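# Place yellow sponge on the blue-foam-block desk or tote

## Task

Set the yellow sponge onto whichever desk holds a blue foam block, resting directly on that desk's surface rather than on any object on it. If none of the desks in the room carries a blue foam block, put the sponge inside the tote near the door instead, fully within it and not draped over its rim. Every foam block must stay exactly where it was and keep its orientation, nothing newly left on the floor counts against you, and the cartons must still stand upright on their desks. The robot must not tip over or be left leaning, or the task fails. Anything that stays in place only because the robot is holding it at the end is not counted as done.

## Robot and tools

Robot: a Hello Robot Stretch 3 with one arm. A two-wheel differential base (0.33 m long, 0.34 m wide) carries a mast with a lift; the telescoping arm sticks out to the robot's RIGHT side, so to move the gripper forward or back you drive the base. Turning in place pivots about the point midway between the drive wheels, 0.05 m behind the front edge. Folded and retracted, the wrist pokes 0.06 m past the right side and a spin sweeps a 0.28 m radius; an unfolded, level gripper reaches beyond that.

Frames: the base frame has its origin on the floor between the drive wheels, x forward, y left, z up. The odometry frame is the base frame as it was at scene start. hand_pose is reported in the base frame, located where the closed fingertips meet; with all wrist joints at zero its x axis is up, y points back along the arm toward the mast, z toward the robot's rear. Fingertips are round 0.04 m pads.

Tool execute_actions takes "actions", a list run in order (empty list = just report state and images). Each action is {"robot": ..., "steps": n, "until": ...}. steps is 1 to 450 control ticks at 30 per second (default 1); {"steps": n} alone waits. "robot" is one command, a list of up to 8 commands and {"pause_s": s} entries (s at most 15) run one after another, or {"stop": true}, which brakes everything and clears the queue. A command may contain:
- "base": exactly one of {"translate_m": d}, a straight drive offset in metres from where the base is when that command begins, positive forward, |d| at most 1; or {"rotate_rad": d}, an in-place turn offset in radians, positive counter-clockwise (left), |d| at most 3.2. No sideways motion.
- "joints": absolute targets by name; unnamed joints keep their goals. lift_m 0 to 1.1 (arm height); arm_m 0 to 0.52 (extension); wrist_yaw_rad -1.345 to 4.42 (0 along the arm, positive toward the front, 3.0 folded over the base); wrist_pitch_rad -1.57 to 0.451 (negative tips fingers down); wrist_roll_rad -2.911 to 2.911; gripper_m -0.089 to 0.179 (wider is higher; actual fingertip gap is 0.007 less when nearly shut, 0.025 less when wide, zero below 0.007); head_pan_rad -3.953 to 1.73 (positive left, -1.57 looks along the arm); head_tilt_rad -1.53 to 0.419 (negative down).
- "contact_limits": {"arm_m": e}, effort percent 1 to 100 at which that arm motion halts; lower is gentler, too low halts instantly. Lasts until the next arm_m command.
Base and joint motions in one command start together and keep going across later actions. A new command overrides at once and discards the rest of an older queue. Queued commands advance only when the previous one ends "done" ("off_target" also passes for base and gripper). An out-of-range or malformed value rejects the whole call.

"until" ends an action early. {"robot": {"status": "ended"}} waits until nothing reads moving and no queue runs. Otherwise compare fields such as lift_m, lift_m_goal, lift_m_status, base_status, translate_m, rotate_rad, heading, x, y, refusals, queue, queue_left, e.g. {"lift_m": [">", 0.3]} or {"base_status": ["!=", "moving"]}. {"any": {"status": "ended"}} fires when the first motion finishes. Don't wait for a reading to "=" a goal.

Tool zoom_image: {"camera": one of head_camera, nav_camera, wrist_camera, "region": [x0, y0, x1, y1]} in pixels from the top-left, at most 504 by 504. Head and nav cameras move with head_pan_rad and head_tilt_rad; wrist_camera rides on the gripper.

Tool finished_scene: {"scene": number of the current scene}. Irreversible; wait until every motion has ended and the sponge rests on its own, released, first.

Results: base_status and joint_status per part: moving, done, off_target (stalled short, may still push), contact_stop, time_out, stopped, not_commanded, torque_fault. The base bracket shows distance travelled by wheel count vs goal. measured_speeds are encoder speeds. refusals counts refused goals; queue is idle/running/done/dropped/stopped; lines "refused:", "dropped:", "replaced:" explain events (indices count from 0). robot.on_its_own appears when the robot changed a goal itself, a joint is slack or its servo is off, an effort at rest is abnormal, or base_tilt has drifted 3 degrees (7.5 while driving) from its start. motor_effort is percent with a peak in brackets; readings are biased and noisy. base_odometry counts wheel turns (slip included); heading in -3.142..3.142. lidar_m: 12 distances from the base origin, 30-degree sectors, first straight ahead, counter-clockwise (4th left, 7th behind, 10th right), plane 0.17 m high, sees legs not tabletops, "-" is nothing. wrist_depth_mm and head_depth_mm are 7x7 grids of median depth (head image is sideways).

Speed: full speed (0.30 m/s, 1.9 rad/s) only with lift_m below 0.30, arm_m below 0.03, wrist_yaw_rad above 2.54; otherwise 0.10 m/s and 0.63 rad/s.

Gripper: close to below the object's width to grip; to let go open at least 0.02 beyond the touching value. Neither the reading nor "done" proves a hold; check images. Over-squeezing triggers a stall guard that weakens grip; send a new value to re-squeeze.

Self-collision: fold or unfold the wrist (yaw toward 3.0) only with lift_m 0.32 to 0.95, pitch -0.4, roll near 0; once folded the lift may go to 0.25. With yaw below -0.4 keep pitch at -0.5 or lower.

Contact and safety: lift and arm halt on firm contact and go slack until commanded again; a slack lift may sag or press. Base, wrist and head have no contact stop and keep pushing. Pushing hard with the wrist can cut its servo for 10 s (limp, goals refused; wait with steps). Pressing an immovable thing with the gripper above about 0.45 m, pushing again after a contact_stop, driving while holding or hooking something fixed, or snagging furniture (especially reversing) can tip the robot. If it leans, back off in small steps, pull the gripper clear, and lower lift_m to about 0.2 if it stays tipped. Occasionally a loose object is nudged by outside forces. Avoid drops, slams, hard hits, knocking cartons or foam blocks, and leaving anything on the floor.

Each tool is called by a JSON object that holds its "fn" and its "kwargs".

## Session

{"fn": "execute_actions", "kwargs": {"actions": []}}

Scene clock: 0.00 s.
robot.base_odometry: x=+0.000 y=+0.000 heading=+0.000 (m, m, rad; robot's odometry frame)
robot.turned_by_wheels: +0.000 (rad since the last result)
robot.turned_by_imu: +0.000 (rad since the last result)
robot.base_tilt: forward=+0.6 right=-0.7 (deg)
robot.lidar_m: 1.47 2.06 1.91 1.62 2.31 1.98 1.68 1.95 2.12 2.04 2.13 1.45
robot.head_depth_mm: 1673 1665 1682 1665 1661 1653 1010 / 1731 1711 1710 1701 1712 1682 1031 / 1752 1757 1744 1738 1737 1678 1058 / 1783 1783 1784 1779 1779 1196 1073 / 1810 1829 1825 1816 1816 1212 1107 / 1853 1863 1863 1860 1857 1837 1131 / 1891 1915 1916 1899 1904 1898 1158
robot.base_status: not_commanded
robot.joint_positions: lift_m=+0.571 arm_m=-0.001 wrist_yaw_rad=+2.946 wrist_pitch_rad=-0.420 wrist_roll_rad=-0.008 gripper_m=+0.037 head_pan_rad=-0.011 head_tilt_rad=+0.013
robot.joint_goals: lift_m=+0.571 arm_m=-0.001 wrist_yaw_rad=+2.946 wrist_pitch_rad=-0.420 wrist_roll_rad=-0.008 gripper_m=+0.037 head_pan_rad=-0.011 head_tilt_rad=+0.013
robot.joint_status: lift_m=not_commanded arm_m=not_commanded wrist_yaw_rad=not_commanded wrist_pitch_rad=not_commanded wrist_roll_rad=not_commanded gripper_m=not_commanded head_pan_rad=not_commanded head_tilt_rad=not_commanded
robot.measured_speeds: translate_m=+0.000 rotate_rad=+0.000 lift_m=+0.000 arm_m=+0.000 wrist_yaw_rad=+0.000 wrist_pitch_rad=+0.000 wrist_roll_rad=+0.000 head_pan_rad=+0.000 head_tilt_rad=+0.000
robot: refusals=0 queue=idle queue_left=0
robot.motor_effort: left_wheel=+0 right_wheel=-1 lift_m=+40 arm_m=+0 wrist_yaw_rad=+0 wrist_pitch_rad=+5 wrist_roll_rad=+0 gripper_m=+0 head_pan_rad=+0 head_tilt_rad=+3 (%)
robot.hand_pose: x=+0.0224 y=+0.0757 z=+0.5831 quat_wxyz=(+0.214, +0.700, +0.080, +0.677) (m; robot's base frame)
robot.wrist_depth_mm: - - - - - - - / - - - - - - - / - - - - - - - / - - - - - - - / 906 915 - 931 978 934 928 / 766 767 740 798 770 800 802 / 673 667 681 675 686 679 707
pictures: head_camera (sideways: a quarter turn clockwise sets it upright), nav_camera (sideways: a quarter turn counterclockwise sets it upright), wrist_camera
Images, in order (width x height): head_camera 896x504, nav_camera 672x504, wrist_camera 644x364.

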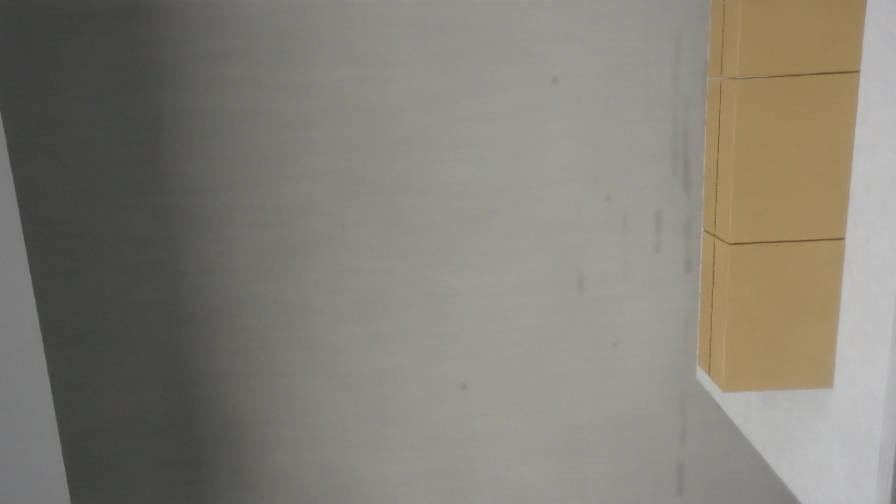

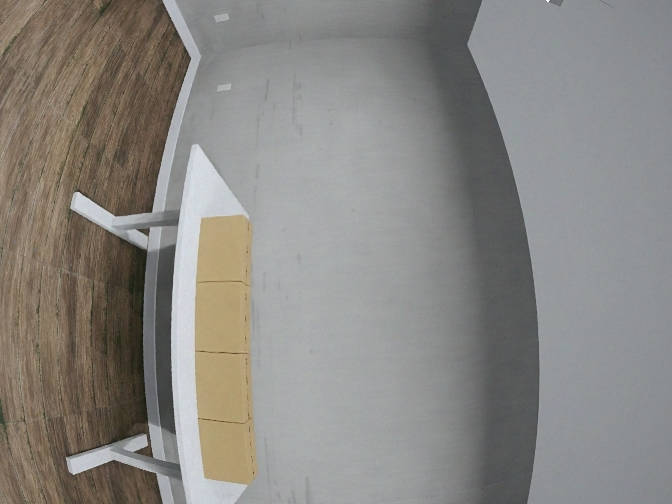

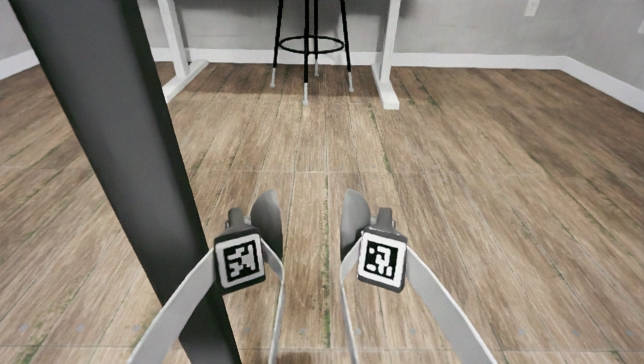

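Look around.

{"fn": "execute_actions", "kwargs": {"actions": [{"robot":{"joints":{"head_pan_rad":1.5,"head_tilt_rad":-0.5}},"steps":450,"until":{"robot":{"status":"ended"}}}]}}

{"fn": "execute_actions", "kwargs": {"actions": [{"robot":{"joints":{"head_pan_rad":-1.5}},"steps":450,"until":{"robot":{"status":"ended"}}}]}}

{"fn": "execute_actions", "kwargs": {"actions": [{"robot":{"joints":{"head_pan_rad":-3.0}},"steps":450,"until":{"robot":{"status":"ended"}}}]}}

Scene clock: 1.93 s.
robot.base_odometry: x=+0.000 y=+0.000 heading=+0.000 (m, m, rad; robot's odometry frame)
robot.turned_by_wheels: +0.000 (rad since the last result)
robot.turned_by_imu: +0.000 (rad since the last result)
robot.base_tilt: forward=+0.5 right=-0.8 (deg)
robot.lidar_m: 1.47 2.05 1.90 1.62 2.31 1.98 1.68 1.95 2.12 2.04 2.14 1.45
robot.head_depth_mm: 1960 2101 1806 2386 2001 1604 1340 / 1980 2126 1623 2462 2023 1613 1337 / 1974 2146 1640 2344 1961 1614 1343 / 1992 2171 1668 2486 2019 1620 1348 / 2035 2214 1694 2589 2047 1633 1358 / 2067 2232 1755 2561 2046 1649 1362 / 2067 2245 2090 2581 2071 1649 1367
robot.base_status: not_commanded
robot.joint_positions: lift_m=+0.571 arm_m=-0.001 wrist_yaw_rad=+2.946 wrist_pitch_rad=-0.420 wrist_roll_rad=-0.008 gripper_m=+0.037 head_pan_rad=+1.493 head_tilt_rad=-0.493
robot.joint_goals: lift_m=+0.571 arm_m=-0.001 wrist_yaw_rad=+2.946 wrist_pitch_rad=-0.420 wrist_roll_rad=-0.008 gripper_m=+0.037 head_pan_rad=+1.500 head_tilt_rad=-0.500
robot.joint_status: lift_m=not_commanded arm_m=not_commanded wrist_yaw_rad=not_commanded wrist_pitch_rad=not_commanded wrist_roll_rad=not_commanded gripper_m=not_commanded head_pan_rad=done head_tilt_rad=done
robot.measured_speeds: translate_m=+0.000 rotate_rad=+0.000 lift_m=+0.000 arm_m=+0.000 wrist_yaw_rad=+0.000 wrist_pitch_rad=+0.000 wrist_roll_rad=+0.000 head_pan_rad=+0.000 head_tilt_rad=+0.000
robot: refusals=0 queue=done queue_left=0
robot.motor_effort: left_wheel=+0(0) right_wheel=-1(1) lift_m=+40(40) arm_m=+0(0) wrist_yaw_rad=-1(1) wrist_pitch_rad=+5(5) wrist_roll_rad=+1(0) gripper_m=+0(0) head_pan_rad=+3(47) head_tilt_rad=-4(37) (%)
robot.hand_pose: x=+0.0224 y=+0.0757 z=+0.5831 quat_wxyz=(+0.214, +0.700, +0.080, +0.677) (m; robot's base frame)
robot.wrist_depth_mm: - - - - - - - / - - - - - - - / - - - - - - - / - - - - - - - / 901 877 - 923 935 911 945 / 751 772 738 793 761 800 781 / 682 678 689 688 671 686 687
pictures: head_camera (sideways: a quarter turn clockwise sets it upright), nav_camera (sideways: a quarter turn counterclockwise sets it upright), wrist_camera
Images, in order (width x height): head_camera 896x504, nav_camera 672x504, wrist_camera 644x364.

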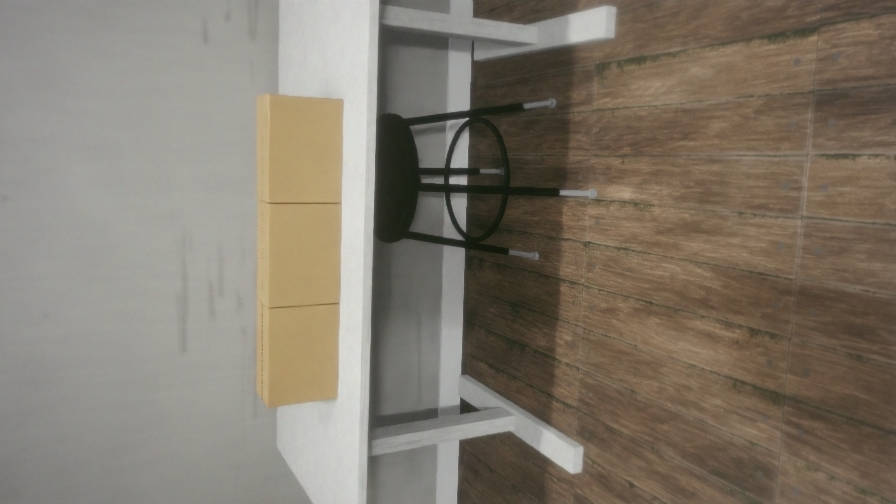

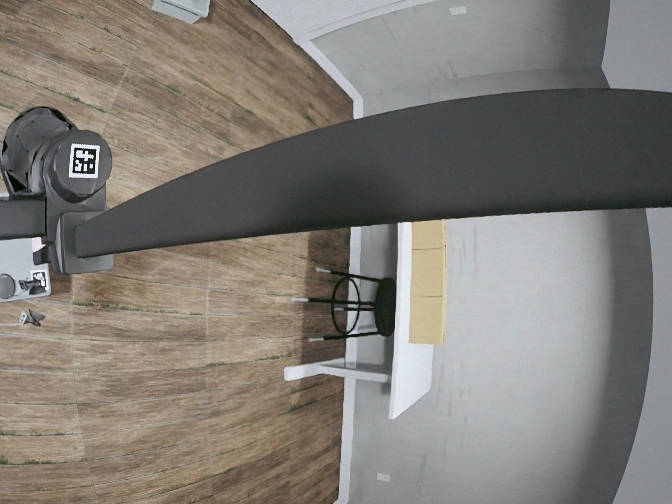

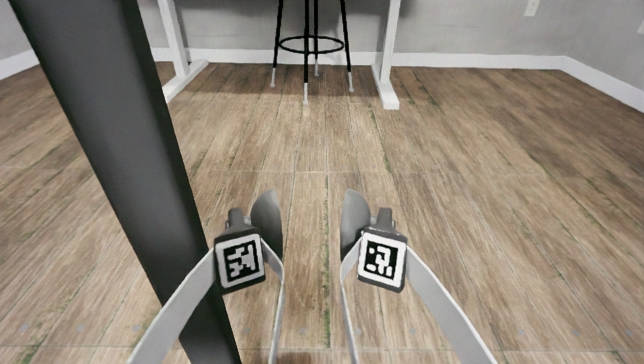

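Scene clock: 3.77 s.
robot.base_odometry: x=+0.000 y=+0.000 heading=+0.000 (m, m, rad; robot's odometry frame)
robot.turned_by_wheels: +0.000 (rad since the last result)
robot.turned_by_imu: +0.000 (rad since the last result)
robot.base_tilt: forward=+0.6 right=-0.8 (deg)
robot.lidar_m: 1.47 2.06 1.91 1.63 2.31 1.98 1.68 1.95 2.12 2.03 2.13 1.45
robot.head_depth_mm: 1993 2163 1694 2458 2006 1599 1334 / 2077 2197 1754 2525 2030 1607 1340 / 2104 2280 2178 2599 2052 1621 1349 / 2178 2317 2493 2639 2021 1615 1348 / 2203 2395 2616 2769 2040 1632 1364 / 2270 2478 2692 2745 2072 1647 1363 / 2331 2553 2780 2796 2061 1639 1362
robot.base_status: not_commanded
robot.joint_positions: lift_m=+0.571 arm_m=-0.001 wrist_yaw_rad=+2.946 wrist_pitch_rad=-0.420 wrist_roll_rad=-0.008 gripper_m=+0.037 head_pan_rad=-1.493 head_tilt_rad=-0.494
robot.joint_goals: lift_m=+0.571 arm_m=-0.001 wrist_yaw_rad=+2.946 wrist_pitch_rad=-0.420 wrist_roll_rad=-0.008 gripper_m=+0.037 head_pan_rad=-1.500 head_tilt_rad=-0.500
robot.joint_status: lift_m=not_commanded arm_m=not_commanded wrist_yaw_rad=not_commanded wrist_pitch_rad=not_commanded wrist_roll_rad=not_commanded gripper_m=not_commanded head_pan_rad=done head_tilt_rad=done
robot.measured_speeds: translate_m=+0.000 rotate_rad=+0.000 lift_m=+0.000 arm_m=+0.000 wrist_yaw_rad=+0.000 wrist_pitch_rad=+0.000 wrist_roll_rad=+0.000 head_pan_rad=+0.000 head_tilt_rad=+0.000
robot: refusals=0 queue=done queue_left=0
robot.motor_effort: left_wheel=+0(0) right_wheel=+0(0) lift_m=+40(41) arm_m=+0(0) wrist_yaw_rad=-1(1) wrist_pitch_rad=+5(5) wrist_roll_rad=+1(1) gripper_m=+0(0) head_pan_rad=-4(48) head_tilt_rad=-3(4) (%)
robot.hand_pose: x=+0.0224 y=+0.0757 z=+0.5831 quat_wxyz=(+0.214, +0.700, +0.080, +0.677) (m; robot's base frame)
robot.wrist_depth_mm: - - - - - - - / - - - - - - - / - - - - - - - / - - - - - - - / 877 896 - 931 954 944 961 / 771 755 762 785 772 795 820 / 684 678 671 680 675 687 691
pictures: head_camera (sideways: a quarter turn clockwise sets it upright), nav_camera (sideways: a quarter turn counterclockwise sets it upright), wrist_camera
Images, in order (width x height): head_camera 896x504, nav_camera 672x504, wrist_camera 644x364.

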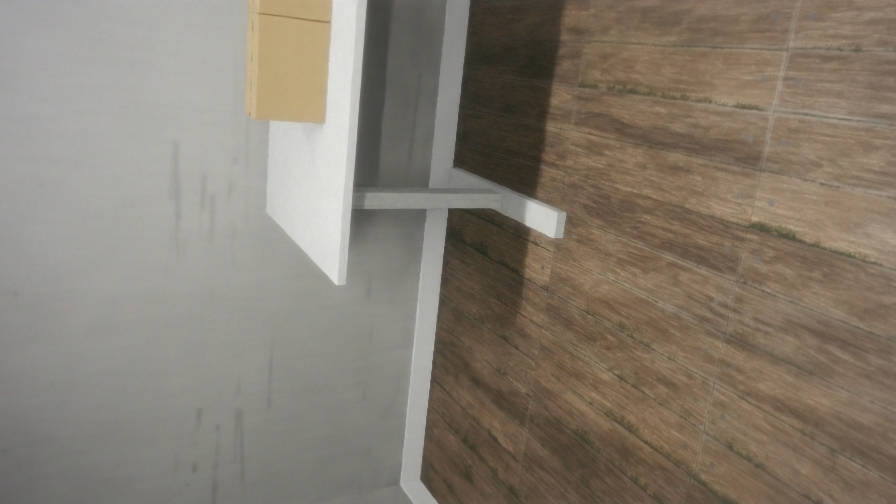

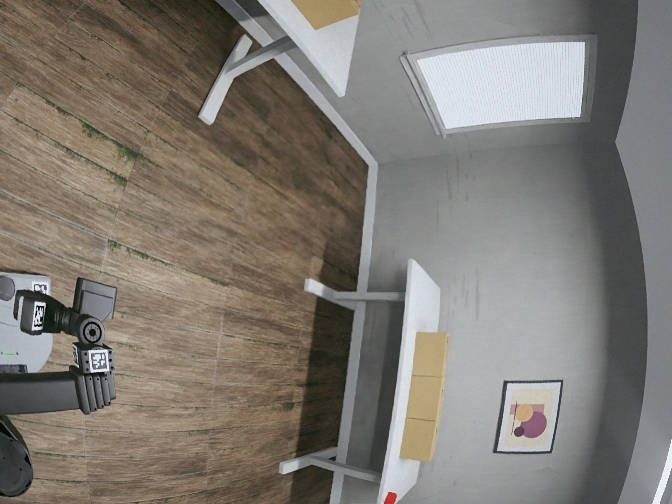

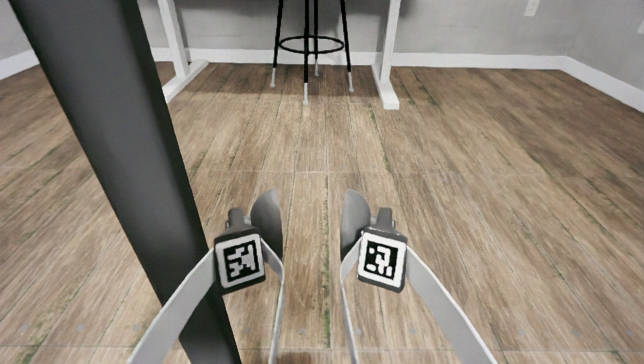

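Scene clock: 5.03 s.
robot.base_odometry: x=+0.000 y=+0.000 heading=+0.000 (m, m, rad; robot's odometry frame)
robot.turned_by_wheels: +0.000 (rad since the last result)
robot.turned_by_imu: +0.000 (rad since the last result)
robot.base_tilt: forward=+0.5 right=-0.7 (deg)
robot.lidar_m: 1.47 2.05 1.91 1.63 2.31 1.97 1.68 1.95 2.12 2.04 2.13 1.45
robot.head_depth_mm: 1621 1759 1880 2064 2010 1612 1343 / 1635 1719 1872 2079 1979 1618 1338 / 1685 1804 1931 2178 2023 1616 1351 / 1756 1873 2012 2253 2046 1611 1348 / 1805 1948 2092 2262 2074 1635 1356 / 1724 1869 2243 2458 2046 1640 1363 / 1984 2167 2398 2554 2078 1646 1357
robot.base_status: not_commanded
robot.joint_positions: lift_m=+0.571 arm_m=-0.001 wrist_yaw_rad=+2.946 wrist_pitch_rad=-0.420 wrist_roll_rad=-0.008 gripper_m=+0.037 head_pan_rad=-2.993 head_tilt_rad=-0.494
robot.joint_goals: lift_m=+0.571 arm_m=-0.001 wrist_yaw_rad=+2.946 wrist_pitch_rad=-0.420 wrist_roll_rad=-0.008 gripper_m=+0.037 head_pan_rad=-3.000 head_tilt_rad=-0.500
robot.joint_status: lift_m=not_commanded arm_m=not_commanded wrist_yaw_rad=not_commanded wrist_pitch_rad=not_commanded wrist_roll_rad=not_commanded gripper_m=not_commanded head_pan_rad=done head_tilt_rad=done
robot.measured_speeds: translate_m=+0.000 rotate_rad=+0.000 lift_m=+0.000 arm_m=+0.000 wrist_yaw_rad=+0.000 wrist_pitch_rad=+0.000 wrist_roll_rad=+0.000 head_pan_rad=+0.000 head_tilt_rad=+0.000
robot: refusals=0 queue=done queue_left=0
robot.motor_effort: left_wheel=+0(0) right_wheel=-1(1) lift_m=+40(40) arm_m=+0(0) wrist_yaw_rad=+0(1) wrist_pitch_rad=+5(5) wrist_roll_rad=+0(1) gripper_m=+1(0) head_pan_rad=-4(49) head_tilt_rad=-3(3) (%)
robot.hand_pose: x=+0.0224 y=+0.0757 z=+0.5831 quat_wxyz=(+0.214, +0.700, +0.080, +0.677) (m; robot's base frame)
robot.wrist_depth_mm: - - - - - - - / - - - - - - - / - - - - - - - / - - - - - - - / 889 908 - 937 926 957 943 / 753 777 756 769 771 790 803 / 674 665 687 682 679 691 681
pictures: head_camera (sideways: a quarter turn clockwise sets it upright), nav_camera (sideways: a quarter turn counterclockwise sets it upright), wrist_camera
Images, in order (width x height): head_camera 896x504, nav_camera 672x504, wrist_camera 644x364.

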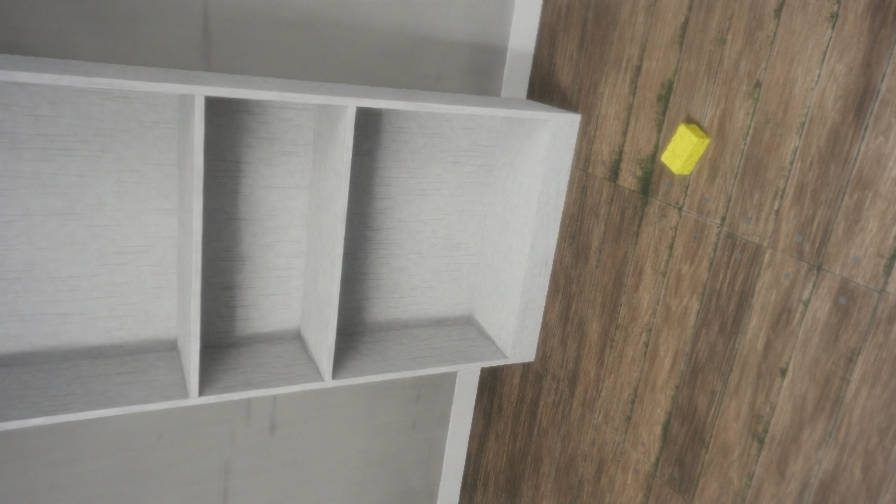

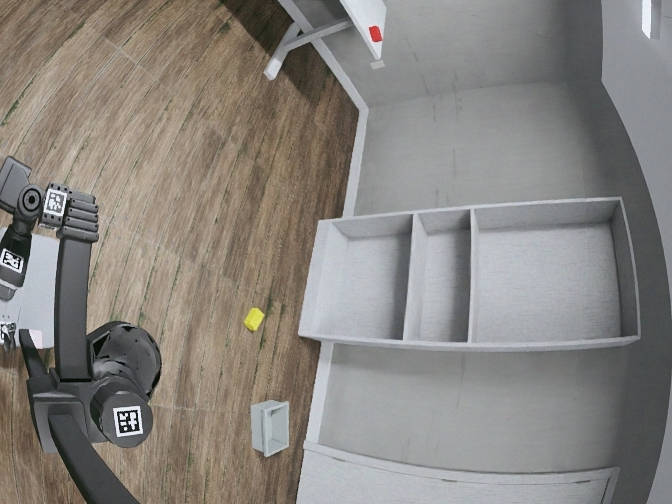

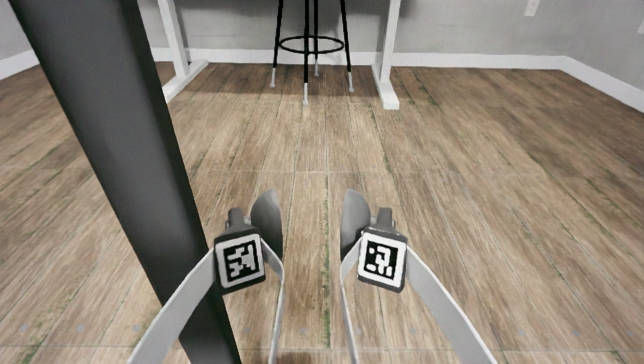

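{"fn": "execute_actions", "kwargs": {"actions": [{"robot":{"joints":{"head_pan_rad":-3.9,"head_tilt_rad":-0.3}},"steps":450,"until":{"robot":{"status":"ended"}}}]}}

{"fn": "execute_actions", "kwargs": {"actions": [{"robot":{"joints":{"head_pan_rad":-2.2,"head_tilt_rad":-0.2}},"steps":450,"until":{"robot":{"status":"ended"}}}]}}

{"fn": "execute_actions", "kwargs": {"actions": [{"robot":{"joints":{"head_pan_rad":0.6,"head_tilt_rad":-0.3}},"steps":450,"until":{"robot":{"status":"ended"}}}]}}

Scene clock: 7.57 s.
robot.base_odometry: x=+0.000 y=+0.000 heading=+0.000 (m, m, rad; robot's odometry frame)
robot.turned_by_wheels: +0.000 (rad since the last result)
robot.turned_by_imu: +0.000 (rad since the last result)
robot.base_tilt: forward=+0.6 right=-0.7 (deg)
robot.lidar_m: 1.47 2.06 1.91 1.63 2.31 1.98 1.68 1.95 2.12 2.04 2.14 1.46
robot.head_depth_mm: - - - - - - - / 2222 2330 2483 2605 2689 - - / 2102 2232 2338 2486 2567 1970 1578 / 1991 2094 2179 2316 2396 1987 1574 / 1869 1975 2061 2172 2299 2000 1587 / 1806 1865 1953 2037 2135 2009 1586 / 1722 1782 1861 1947 2045 2027 1564
robot.base_status: not_commanded
robot.joint_positions: lift_m=+0.571 arm_m=-0.001 wrist_yaw_rad=+2.946 wrist_pitch_rad=-0.420 wrist_roll_rad=-0.008 gripper_m=+0.037 head_pan_rad=-3.893 head_tilt_rad=-0.310
robot.joint_goals: lift_m=+0.571 arm_m=-0.001 wrist_yaw_rad=+2.946 wrist_pitch_rad=-0.420 wrist_roll_rad=-0.008 gripper_m=+0.037 head_pan_rad=-3.900 head_tilt_rad=-0.300
robot.joint_status: lift_m=not_commanded arm_m=not_commanded wrist_yaw_rad=not_commanded wrist_pitch_rad=not_commanded wrist_roll_rad=not_commanded gripper_m=not_commanded head_pan_rad=done head_tilt_rad=done
robot.measured_speeds: translate_m=+0.000 rotate_rad=+0.000 lift_m=+0.000 arm_m=+0.000 wrist_yaw_rad=+0.000 wrist_pitch_rad=+0.000 wrist_roll_rad=+0.000 head_pan_rad=+0.000 head_tilt_rad=+0.000
robot: refusals=0 queue=done queue_left=0
robot.motor_effort: left_wheel=-1(1) right_wheel=-1(1) lift_m=+40(39) arm_m=+0(0) wrist_yaw_rad=-1(1) wrist_pitch_rad=+5(5) wrist_roll_rad=+0(0) gripper_m=+0(0) head_pan_rad=-4(43) head_tilt_rad=+6(25) (%)
robot.hand_pose: x=+0.0224 y=+0.0757 z=+0.5831 quat_wxyz=(+0.214, +0.700, +0.080, +0.677) (m; robot's base frame)
robot.wrist_depth_mm: - - - - - - - / - - - - - - - / - - - - - - - / - - - - - - - / 907 933 - 926 928 935 947 / 765 777 739 788 752 794 810 / 683 693 684 683 671 685 694
pictures: head_camera (sideways: a quarter turn clockwise sets it upright), nav_camera (sideways: a quarter turn counterclockwise sets it upright), wrist_camera
Images, in order (width x height): head_camera 896x504, nav_camera 672x504, wrist_camera 644x364.

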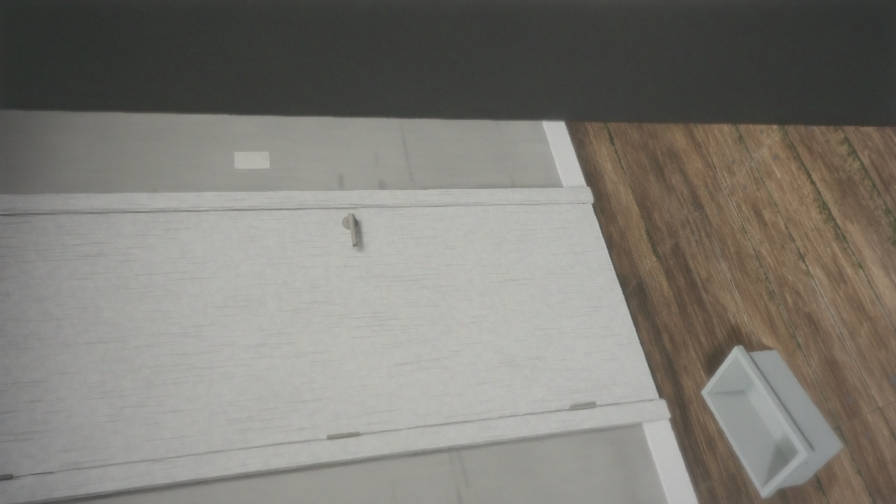

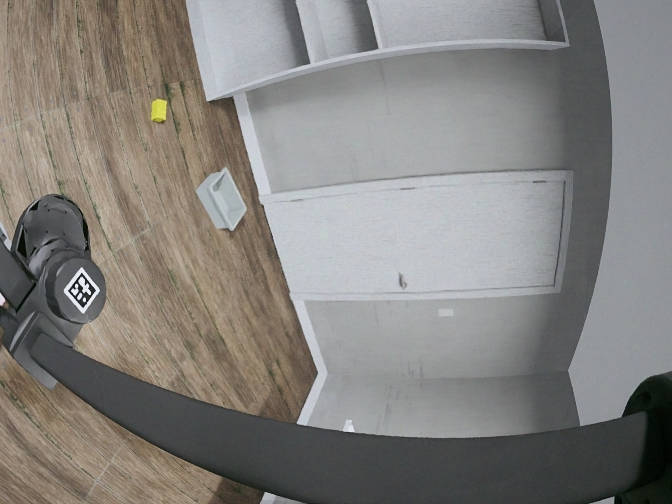

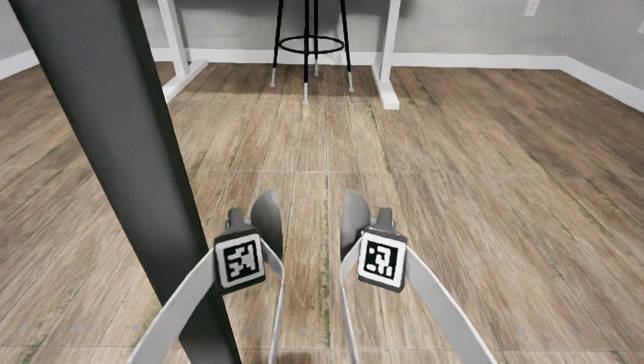

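Scene clock: 8.90 s.
robot.base_odometry: x=+0.000 y=+0.000 heading=+0.000 (m, m, rad; robot's odometry frame)
robot.turned_by_wheels: +0.000 (rad since the last result)
robot.turned_by_imu: +0.000 (rad since the last result)
robot.base_tilt: forward=+0.6 right=-0.8 (deg)
robot.lidar_m: 1.46 2.06 1.91 1.62 2.31 1.97 1.68 1.95 2.11 2.04 2.13 1.45
robot.head_depth_mm: 2608 2667 2728 2841 2880 2274 1725 / 2614 2681 2771 2933 2987 2278 1735 / 2499 2582 2683 2809 2836 2273 1739 / 2366 2483 2573 2637 2711 2221 1767 / 2304 2392 2445 2483 2564 2326 1757 / 2209 2271 2339 2345 2462 2336 1761 / 2124 2167 2248 2290 1755 2366 1789
robot.base_status: not_commanded
robot.joint_positions: lift_m=+0.571 arm_m=-0.001 wrist_yaw_rad=+2.946 wrist_pitch_rad=-0.420 wrist_roll_rad=-0.008 gripper_m=+0.037 head_pan_rad=-2.207 head_tilt_rad=-0.211
robot.joint_goals: lift_m=+0.571 arm_m=-0.001 wrist_yaw_rad=+2.946 wrist_pitch_rad=-0.420 wrist_roll_rad=-0.008 gripper_m=+0.037 head_pan_rad=-2.200 head_tilt_rad=-0.200
robot.joint_status: lift_m=not_commanded arm_m=not_commanded wrist_yaw_rad=not_commanded wrist_pitch_rad=not_commanded wrist_roll_rad=not_commanded gripper_m=not_commanded head_pan_rad=done head_tilt_rad=done
robot.measured_speeds: translate_m=+0.000 rotate_rad=+0.000 lift_m=+0.000 arm_m=+0.000 wrist_yaw_rad=+0.000 wrist_pitch_rad=+0.000 wrist_roll_rad=+0.000 head_pan_rad=+0.000 head_tilt_rad=+0.000
robot: refusals=0 queue=done queue_left=0
robot.motor_effort: left_wheel=+0(0) right_wheel=-1(0) lift_m=+39(40) arm_m=+0(0) wrist_yaw_rad=-1(1) wrist_pitch_rad=+5(5) wrist_roll_rad=+0(0) gripper_m=+0(0) head_pan_rad=+3(47) head_tilt_rad=+7(18) (%)
robot.hand_pose: x=+0.0224 y=+0.0757 z=+0.5831 quat_wxyz=(+0.214, +0.700, +0.080, +0.677) (m; robot's base frame)
robot.wrist_depth_mm: - - - - - - - / - - - - - - - / - - - - - - - / - - - - - - - / 915 925 - 909 953 955 926 / 771 781 748 782 790 798 801 / 670 676 680 685 678 703 710
pictures: head_camera (sideways: a quarter turn clockwise sets it upright), nav_camera (sideways: a quarter turn counterclockwise sets it upright), wrist_camera
Images, in order (width x height): head_camera 896x504, nav_camera 672x504, wrist_camera 644x364.

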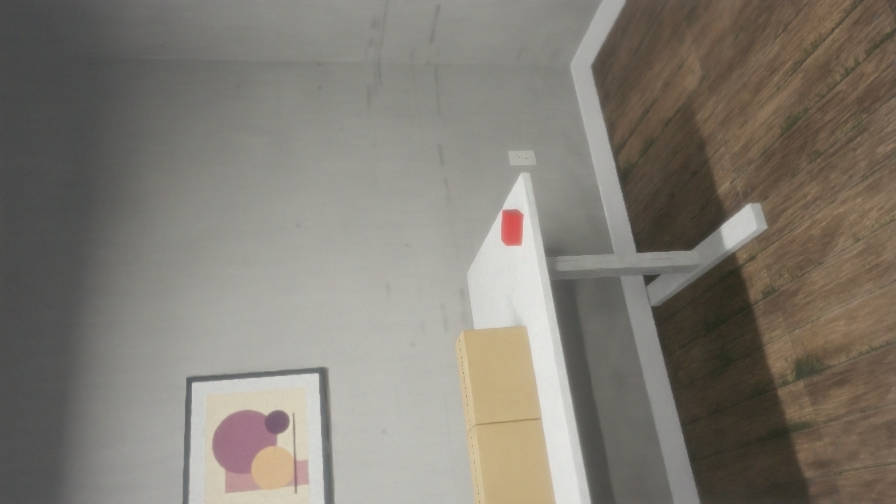

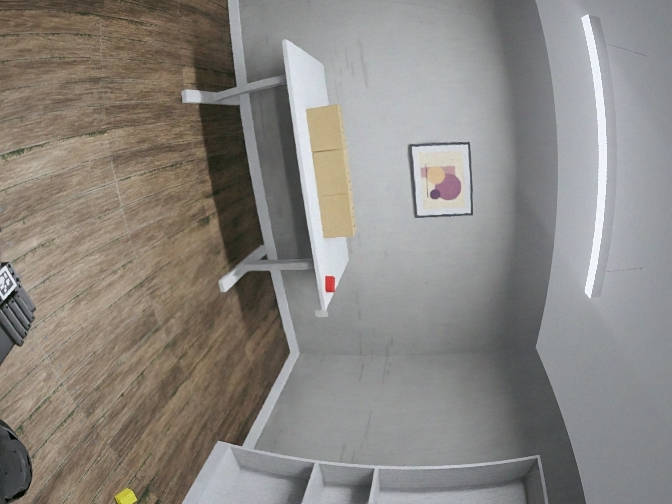

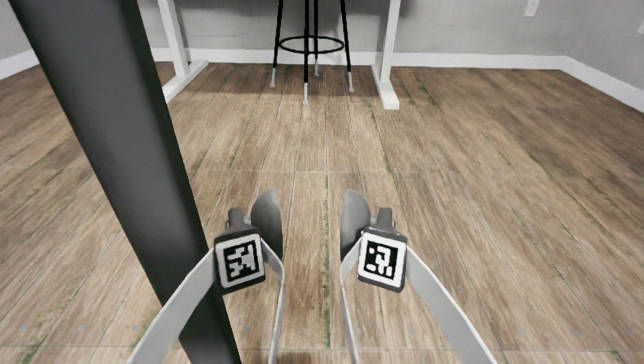

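Scene clock: 10.67 s.
robot.base_odometry: x=+0.000 y=+0.000 heading=+0.000 (m, m, rad; robot's odometry frame)
robot.turned_by_wheels: +0.000 (rad since the last result)
robot.turned_by_imu: +0.000 (rad since the last result)
robot.base_tilt: forward=+0.6 right=-0.7 (deg)
robot.lidar_m: 1.47 2.06 1.91 1.62 2.31 1.98 1.68 1.95 2.12 2.04 2.13 1.46
robot.head_depth_mm: 1748 1812 1890 1977 1304 1982 1529 / 1886 1957 2048 2174 2274 2011 1585 / 2023 2140 2242 2386 2443 2005 1582 / 2234 2361 2516 2643 2703 2028 1587 / 2457 2615 2712 2871 2797 2036 1600 / 2424 2546 2617 2713 2710 2048 1612 / 2259 2331 2424 2465 2563 2061 1614
robot.base_status: not_commanded
robot.joint_positions: lift_m=+0.571 arm_m=-0.001 wrist_yaw_rad=+2.946 wrist_pitch_rad=-0.420 wrist_roll_rad=-0.008 gripper_m=+0.037 head_pan_rad=+0.593 head_tilt_rad=-0.296
robot.joint_goals: lift_m=+0.571 arm_m=-0.001 wrist_yaw_rad=+2.946 wrist_pitch_rad=-0.420 wrist_roll_rad=-0.008 gripper_m=+0.037 head_pan_rad=+0.600 head_tilt_rad=-0.300
robot.joint_status: lift_m=not_commanded arm_m=not_commanded wrist_yaw_rad=not_commanded wrist_pitch_rad=not_commanded wrist_roll_rad=not_commanded gripper_m=not_commanded head_pan_rad=done head_tilt_rad=done
robot.measured_speeds: translate_m=+0.000 rotate_rad=+0.000 lift_m=+0.000 arm_m=+0.000 wrist_yaw_rad=+0.000 wrist_pitch_rad=+0.000 wrist_roll_rad=+0.000 head_pan_rad=+0.000 head_tilt_rad=+0.000
robot: refusals=0 queue=done queue_left=0
robot.motor_effort: left_wheel=+0(1) right_wheel=+0(0) lift_m=+40(39) arm_m=+0(0) wrist_yaw_rad=-1(0) wrist_pitch_rad=+5(5) wrist_roll_rad=+0(0) gripper_m=+0(1) head_pan_rad=+4(48) head_tilt_rad=-2(15) (%)
robot.hand_pose: x=+0.0224 y=+0.0757 z=+0.5831 quat_wxyz=(+0.214, +0.700, +0.080, +0.677) (m; robot's base frame)
robot.wrist_depth_mm: - - - - - - - / - - - - - - - / - - - - - - - / - - - - - - - / 891 928 - 912 922 928 980 / 766 752 755 788 754 789 768 / 665 668 680 679 680 696 696
pictures: head_camera (sideways: a quarter turn clockwise sets it upright), nav_camera (sideways: a quarter turn counterclockwise sets it upright), wrist_camera
Images, in order (width x height): head_camera 896x504, nav_camera 672x504, wrist_camera 644x364.

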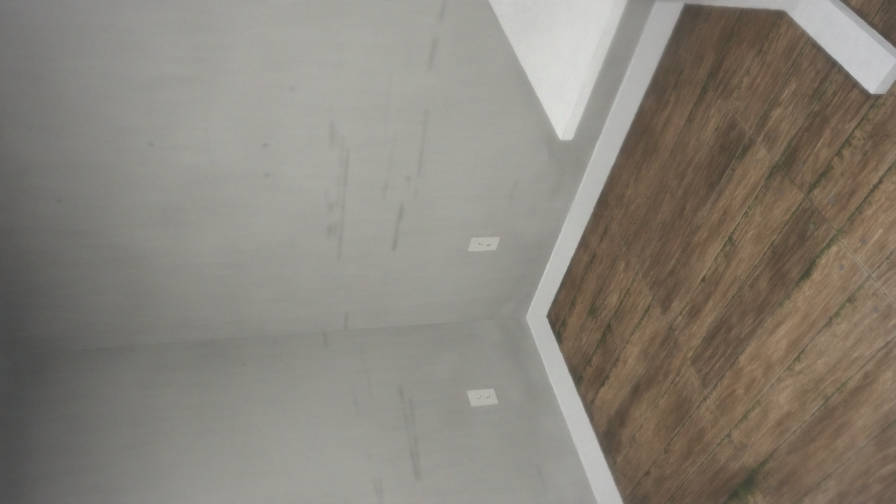

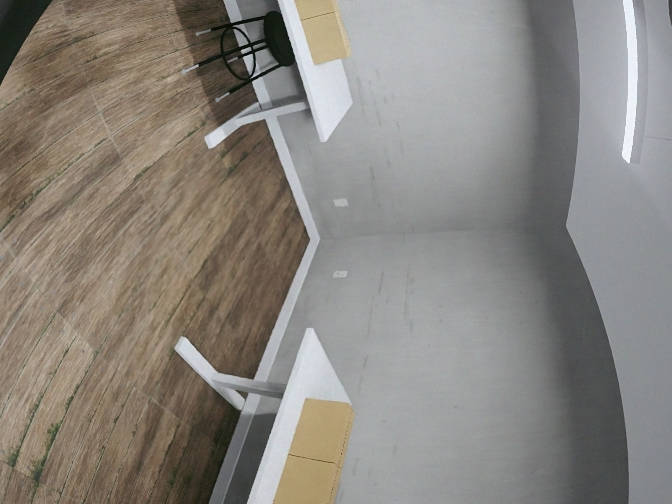

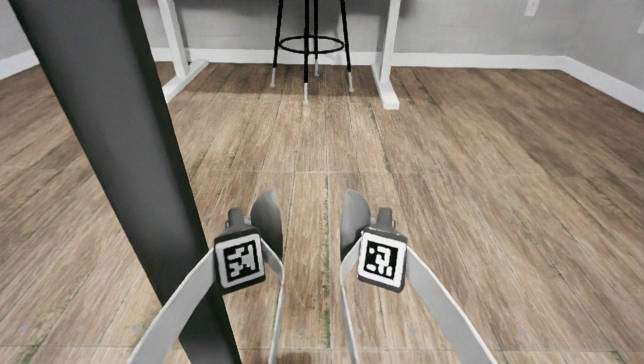

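{"fn": "execute_actions", "kwargs": {"actions": [{"robot":[{"joints":{"lift_m":0.25,"head_pan_rad":-1.57,"head_tilt_rad":-1.0}},{"base":{"translate_m":-0.7}},{"base":{"rotate_rad":-1.57}},{"joints":{"lift_m":0.5}},{"joints":{"wrist_yaw_rad":0,"gripper_m":0.15}},{"joints":{"wrist_pitch_rad":-1.5}}],"steps":450,"until":{"robot":{"status":"ended"}}},{"steps":300,"until":{"robot":{"status":"ended"}}}]}}

Scene clock: 29.33 s.
robot.base_odometry: x=-0.700 y=+0.000 heading=-1.570 (m, m, rad; robot's odometry frame)
robot.turned_by_wheels: -1.570 (rad since the last result)
robot.turned_by_imu: -1.554 (rad since the last result)
robot.base_tilt: forward=+0.5 right=-0.7 (deg)
robot.lidar_m: 2.28 2.14 2.05 2.17 2.84 2.15 2.06 1.50 1.30 0.98 1.31 1.81
robot.head_depth_mm: 1186 1383 1628 1517 1367 1217 1111 / 1205 1408 1638 1518 1352 1254 - / 1047 1364 1577 1514 1360 1257 - / 1071 1427 1586 1527 1362 1239 - / 1100 1465 1606 1527 1362 1219 1117 / 1107 1501 1601 1533 1368 1228 1117 / 1135 1543 1643 1530 1363 1225 1117
robot.base_status: done (rotate_rad -1.5699 of -1.5700)
robot.joint_positions: lift_m=+0.500 arm_m=-0.001 wrist_yaw_rad=+0.003 wrist_pitch_rad=-1.495 wrist_roll_rad=-0.008 gripper_m=+0.150 head_pan_rad=-1.564 head_tilt_rad=-0.988
robot.joint_goals: lift_m=+0.500 arm_m=-0.001 wrist_yaw_rad=+0.000 wrist_pitch_rad=-1.500 wrist_roll_rad=-0.008 gripper_m=+0.150 head_pan_rad=-1.570 head_tilt_rad=-1.000
robot.joint_status: lift_m=done arm_m=not_commanded wrist_yaw_rad=done wrist_pitch_rad=done wrist_roll_rad=not_commanded gripper_m=done head_pan_rad=done head_tilt_rad=done
robot.measured_speeds: translate_m=+0.000 rotate_rad=+0.000 lift_m=+0.000 arm_m=+0.000 wrist_yaw_rad=+0.000 wrist_pitch_rad=+0.000 wrist_roll_rad=+0.000 head_pan_rad=+0.000 head_tilt_rad=+0.000
robot: refusals=0 queue=done queue_left=0
robot.motor_effort: left_wheel=+2(13) right_wheel=-4(7) lift_m=+47(50) arm_m=+0(0) wrist_yaw_rad=-3(3) wrist_pitch_rad=-2(6) wrist_roll_rad=+0(0) gripper_m=+0(81) head_pan_rad=-4(47) head_tilt_rad=-7(47) (%)
robot.hand_pose: x=-0.0216 y=-0.1394 z=+0.3811 quat_wxyz=(+0.521, +0.483, -0.515, -0.479) (m; robot's base frame)
robot.wrist_depth_mm: 481 483 496 495 504 500 511 / 489 497 504 511 510 520 520 / 497 510 513 514 516 528 542 / 516 512 520 - - 554 553 / 527 524 532 - - 555 570 / 541 544 554 - - - 588 / 552 560 561 - - 601 592
pictures: head_camera (sideways: a quarter turn clockwise sets it upright), nav_camera (sideways: a quarter turn counterclockwise sets it upright), wrist_camera
Images, in order (width x height): head_camera 896x504, nav_camera 672x504, wrist_camera 644x364.

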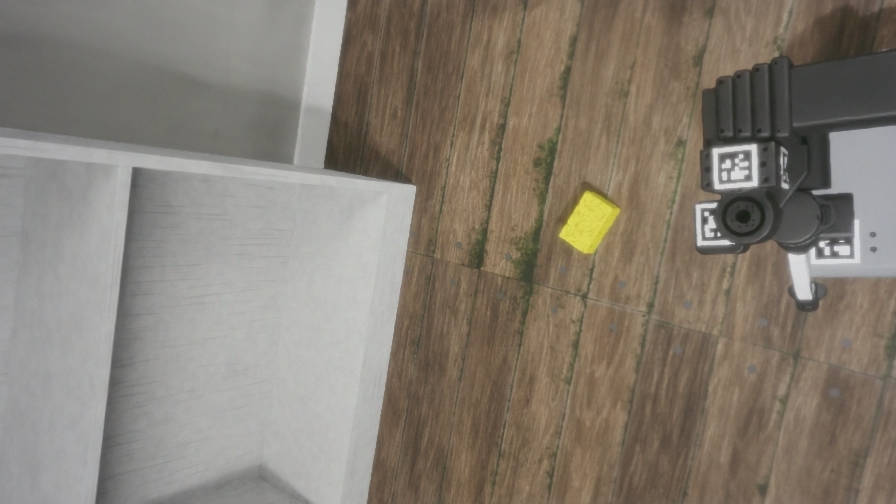

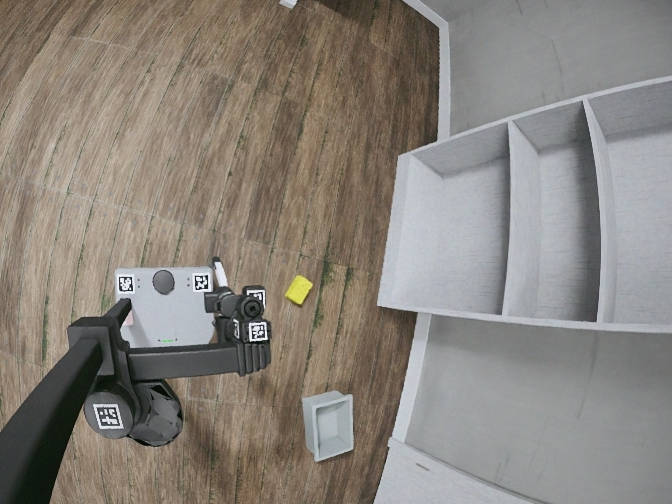

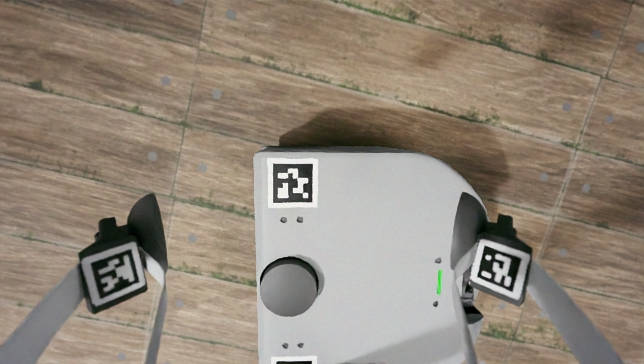

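{"fn": "execute_actions", "kwargs": {"actions": [{"robot":{"joints":{"arm_m":0.33,"lift_m":0.35}},"steps":450,"until":{"robot":{"status":"ended"}}}]}}

Scene clock: 33.63 s.
robot.base_odometry: x=-0.700 y=+0.000 heading=-1.570 (m, m, rad; robot's odometry frame)
robot.turned_by_wheels: +0.000 (rad since the last result)
robot.turned_by_imu: +0.000 (rad since the last result)
robot.base_tilt: forward=+0.5 right=-0.8 (deg)
robot.lidar_m: 2.28 2.14 2.05 2.16 2.84 2.15 2.06 1.50 1.29 0.99 1.30 1.81
robot.head_depth_mm: 1189 1374 1628 1513 1360 1222 1113 / 1200 1411 1643 1525 1358 1231 - / 1043 1371 1582 1551 1314 1227 - / 1073 1430 1587 1530 1317 1226 1145 / 1104 1466 1605 1533 1356 1221 1121 / 1105 1505 1599 1524 1363 1226 1121 / 1138 1541 1640 1524 1358 1225 1123
robot.base_status: done (rotate_rad -1.5699 of -1.5700)
robot.joint_positions: lift_m=+0.350 arm_m=+0.330 wrist_yaw_rad=+0.001 wrist_pitch_rad=-1.497 wrist_roll_rad=-0.008 gripper_m=+0.150 head_pan_rad=-1.564 head_tilt_rad=-0.988
robot.joint_goals: lift_m=+0.350 arm_m=+0.330 wrist_yaw_rad=+0.000 wrist_pitch_rad=-1.500 wrist_roll_rad=-0.008 gripper_m=+0.150 head_pan_rad=-1.570 head_tilt_rad=-1.000
robot.joint_status: lift_m=done arm_m=done wrist_yaw_rad=done wrist_pitch_rad=done wrist_roll_rad=not_commanded gripper_m=done head_pan_rad=done head_tilt_rad=done
robot.measured_speeds: translate_m=+0.000 rotate_rad=+0.000 lift_m=+0.000 arm_m=+0.000 wrist_yaw_rad=+0.000 wrist_pitch_rad=+0.000 wrist_roll_rad=+0.000 head_pan_rad=+0.000 head_tilt_rad=+0.000
robot: refusals=0 queue=done queue_left=0
robot.motor_effort: left_wheel=+2(2) right_wheel=-3(3) lift_m=+32(47) arm_m=+2(5) wrist_yaw_rad=-2(3) wrist_pitch_rad=-2(2) wrist_roll_rad=+0(0) gripper_m=+0(1) head_pan_rad=-4(4) head_tilt_rad=-6(7) (%)
robot.hand_pose: x=-0.0216 y=-0.4696 z=+0.2316 quat_wxyz=(+0.520, +0.483, -0.515, -0.479) (m; robot's base frame)
robot.wrist_depth_mm: 353 350 357 360 364 368 374 / 356 359 361 332 373 377 382 / 364 372 369 353 383 387 393 / 378 380 378 386 386 394 401 / 379 384 393 396 399 409 410 / 393 398 401 403 415 422 422 / 404 406 406 418 427 431 440
pictures: head_camera (sideways: a quarter turn clockwise sets it upright), nav_camera (sideways: a quarter turn counterclockwise sets it upright), wrist_camera
Images, in order (width x height): head_camera 896x504, nav_camera 672x504, wrist_camera 644x364.

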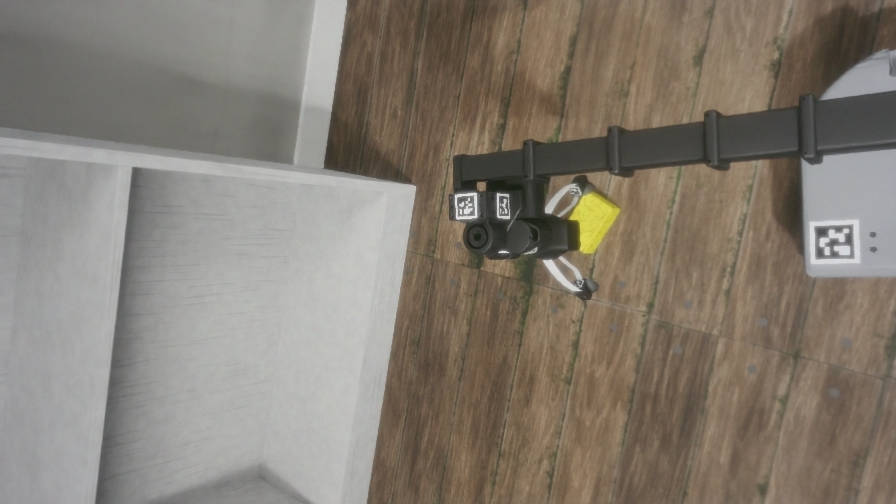

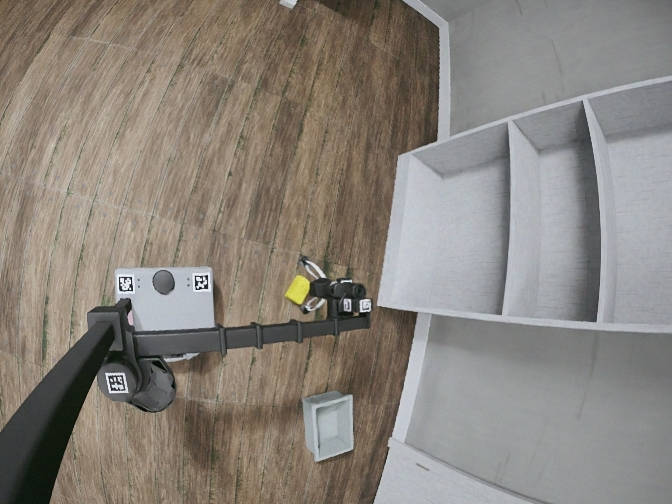

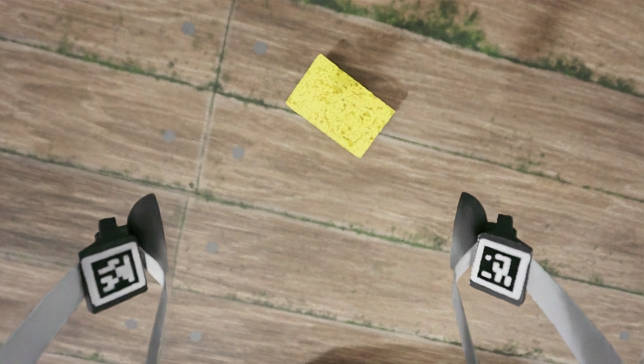

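{"fn": "execute_actions", "kwargs": {"actions": [{"robot":{"base":{"translate_m":-0.03},"joints":{"arm_m":0.41,"lift_m":0.27,"wrist_roll_rad":1.0}},"steps":450,"until":{"robot":{"status":"ended"}}}]}}

Scene clock: 36.63 s.
robot.base_odometry: x=-0.700 y=+0.030 heading=-1.570 (m, m, rad; robot's odometry frame)
robot.turned_by_wheels: +0.000 (rad since the last result)
robot.turned_by_imu: +0.000 (rad since the last result)
robot.base_tilt: forward=+0.6 right=-0.7 (deg)
robot.lidar_m: 2.31 2.16 2.06 2.16 2.85 1.86 2.03 1.49 1.29 1.25 1.31 1.84
robot.head_depth_mm: 1177 1368 1625 1518 1348 1224 1115 / 1209 1400 1636 1526 1358 1225 1140 / 1048 1361 1595 1547 1370 1222 - / 1072 1416 1583 1547 1317 1225 1144 / 1104 1461 1596 1530 1362 1227 1117 / 1107 1494 1608 1533 1369 1229 1121 / 1109 1533 1629 1525 1365 1229 1118
robot.base_status: done (translate_m -0.0300 of -0.0300)
robot.joint_positions: lift_m=+0.270 arm_m=+0.410 wrist_yaw_rad=+0.001 wrist_pitch_rad=-1.497 wrist_roll_rad=+0.993 gripper_m=+0.150 head_pan_rad=-1.564 head_tilt_rad=-0.988
robot.joint_goals: lift_m=+0.270 arm_m=+0.410 wrist_yaw_rad=+0.000 wrist_pitch_rad=-1.500 wrist_roll_rad=+1.000 gripper_m=+0.150 head_pan_rad=-1.570 head_tilt_rad=-1.000
robot.joint_status: lift_m=done arm_m=done wrist_yaw_rad=done wrist_pitch_rad=done wrist_roll_rad=done gripper_m=done head_pan_rad=done head_tilt_rad=done
robot.measured_speeds: translate_m=+0.000 rotate_rad=+0.000 lift_m=+0.000 arm_m=+0.000 wrist_yaw_rad=+0.000 wrist_pitch_rad=+0.000 wrist_roll_rad=+0.000 head_pan_rad=+0.000 head_tilt_rad=+0.000
robot: refusals=0 queue=done queue_left=0
robot.motor_effort: left_wheel=+2(4) right_wheel=-3(9) lift_m=+33(34) arm_m=+3(3) wrist_yaw_rad=-1(1) wrist_pitch_rad=-2(1) wrist_roll_rad=+3(4) gripper_m=+0(0) head_pan_rad=-3(4) head_tilt_rad=-7(7) (%)
robot.hand_pose: x=-0.0216 y=-0.5493 z=+0.1516 quat_wxyz=(+0.209, +0.194, -0.702, -0.653) (m; robot's base frame)
robot.wrist_depth_mm: 284 283 285 281 279 279 274 / 293 291 292 286 287 284 283 / 302 299 298 296 298 294 294 / 309 311 309 261 300 304 302 / 322 319 319 316 314 310 310 / 328 330 328 327 323 326 319 / 343 341 338 335 336 334 328
pictures: head_camera (sideways: a quarter turn clockwise sets it upright), nav_camera (sideways: a quarter turn counterclockwise sets it upright), wrist_camera
Images, in order (width x height): head_camera 896x504, nav_camera 672x504, wrist_camera 644x364.

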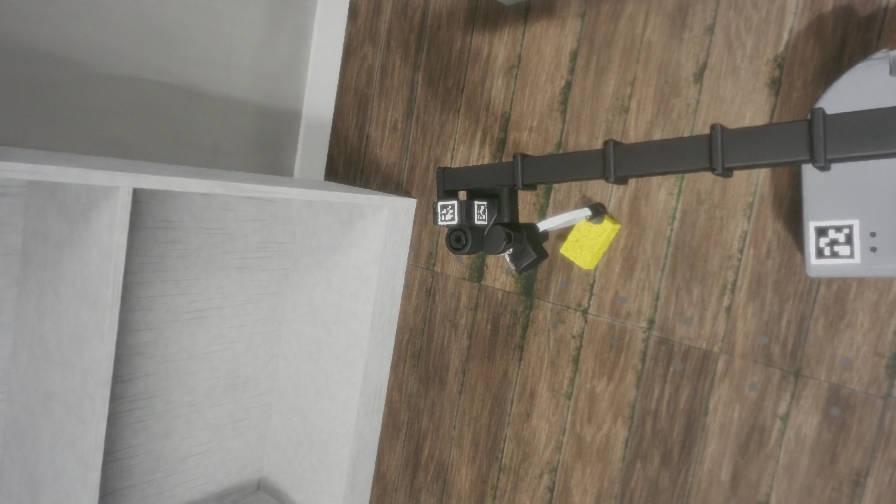

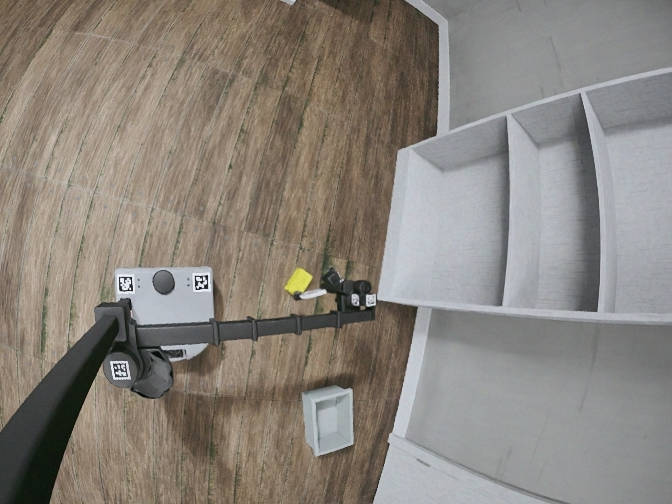

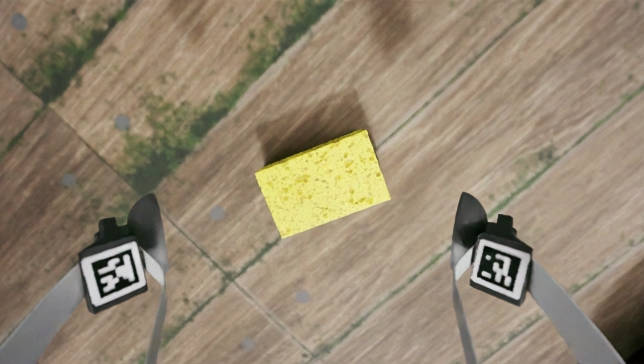

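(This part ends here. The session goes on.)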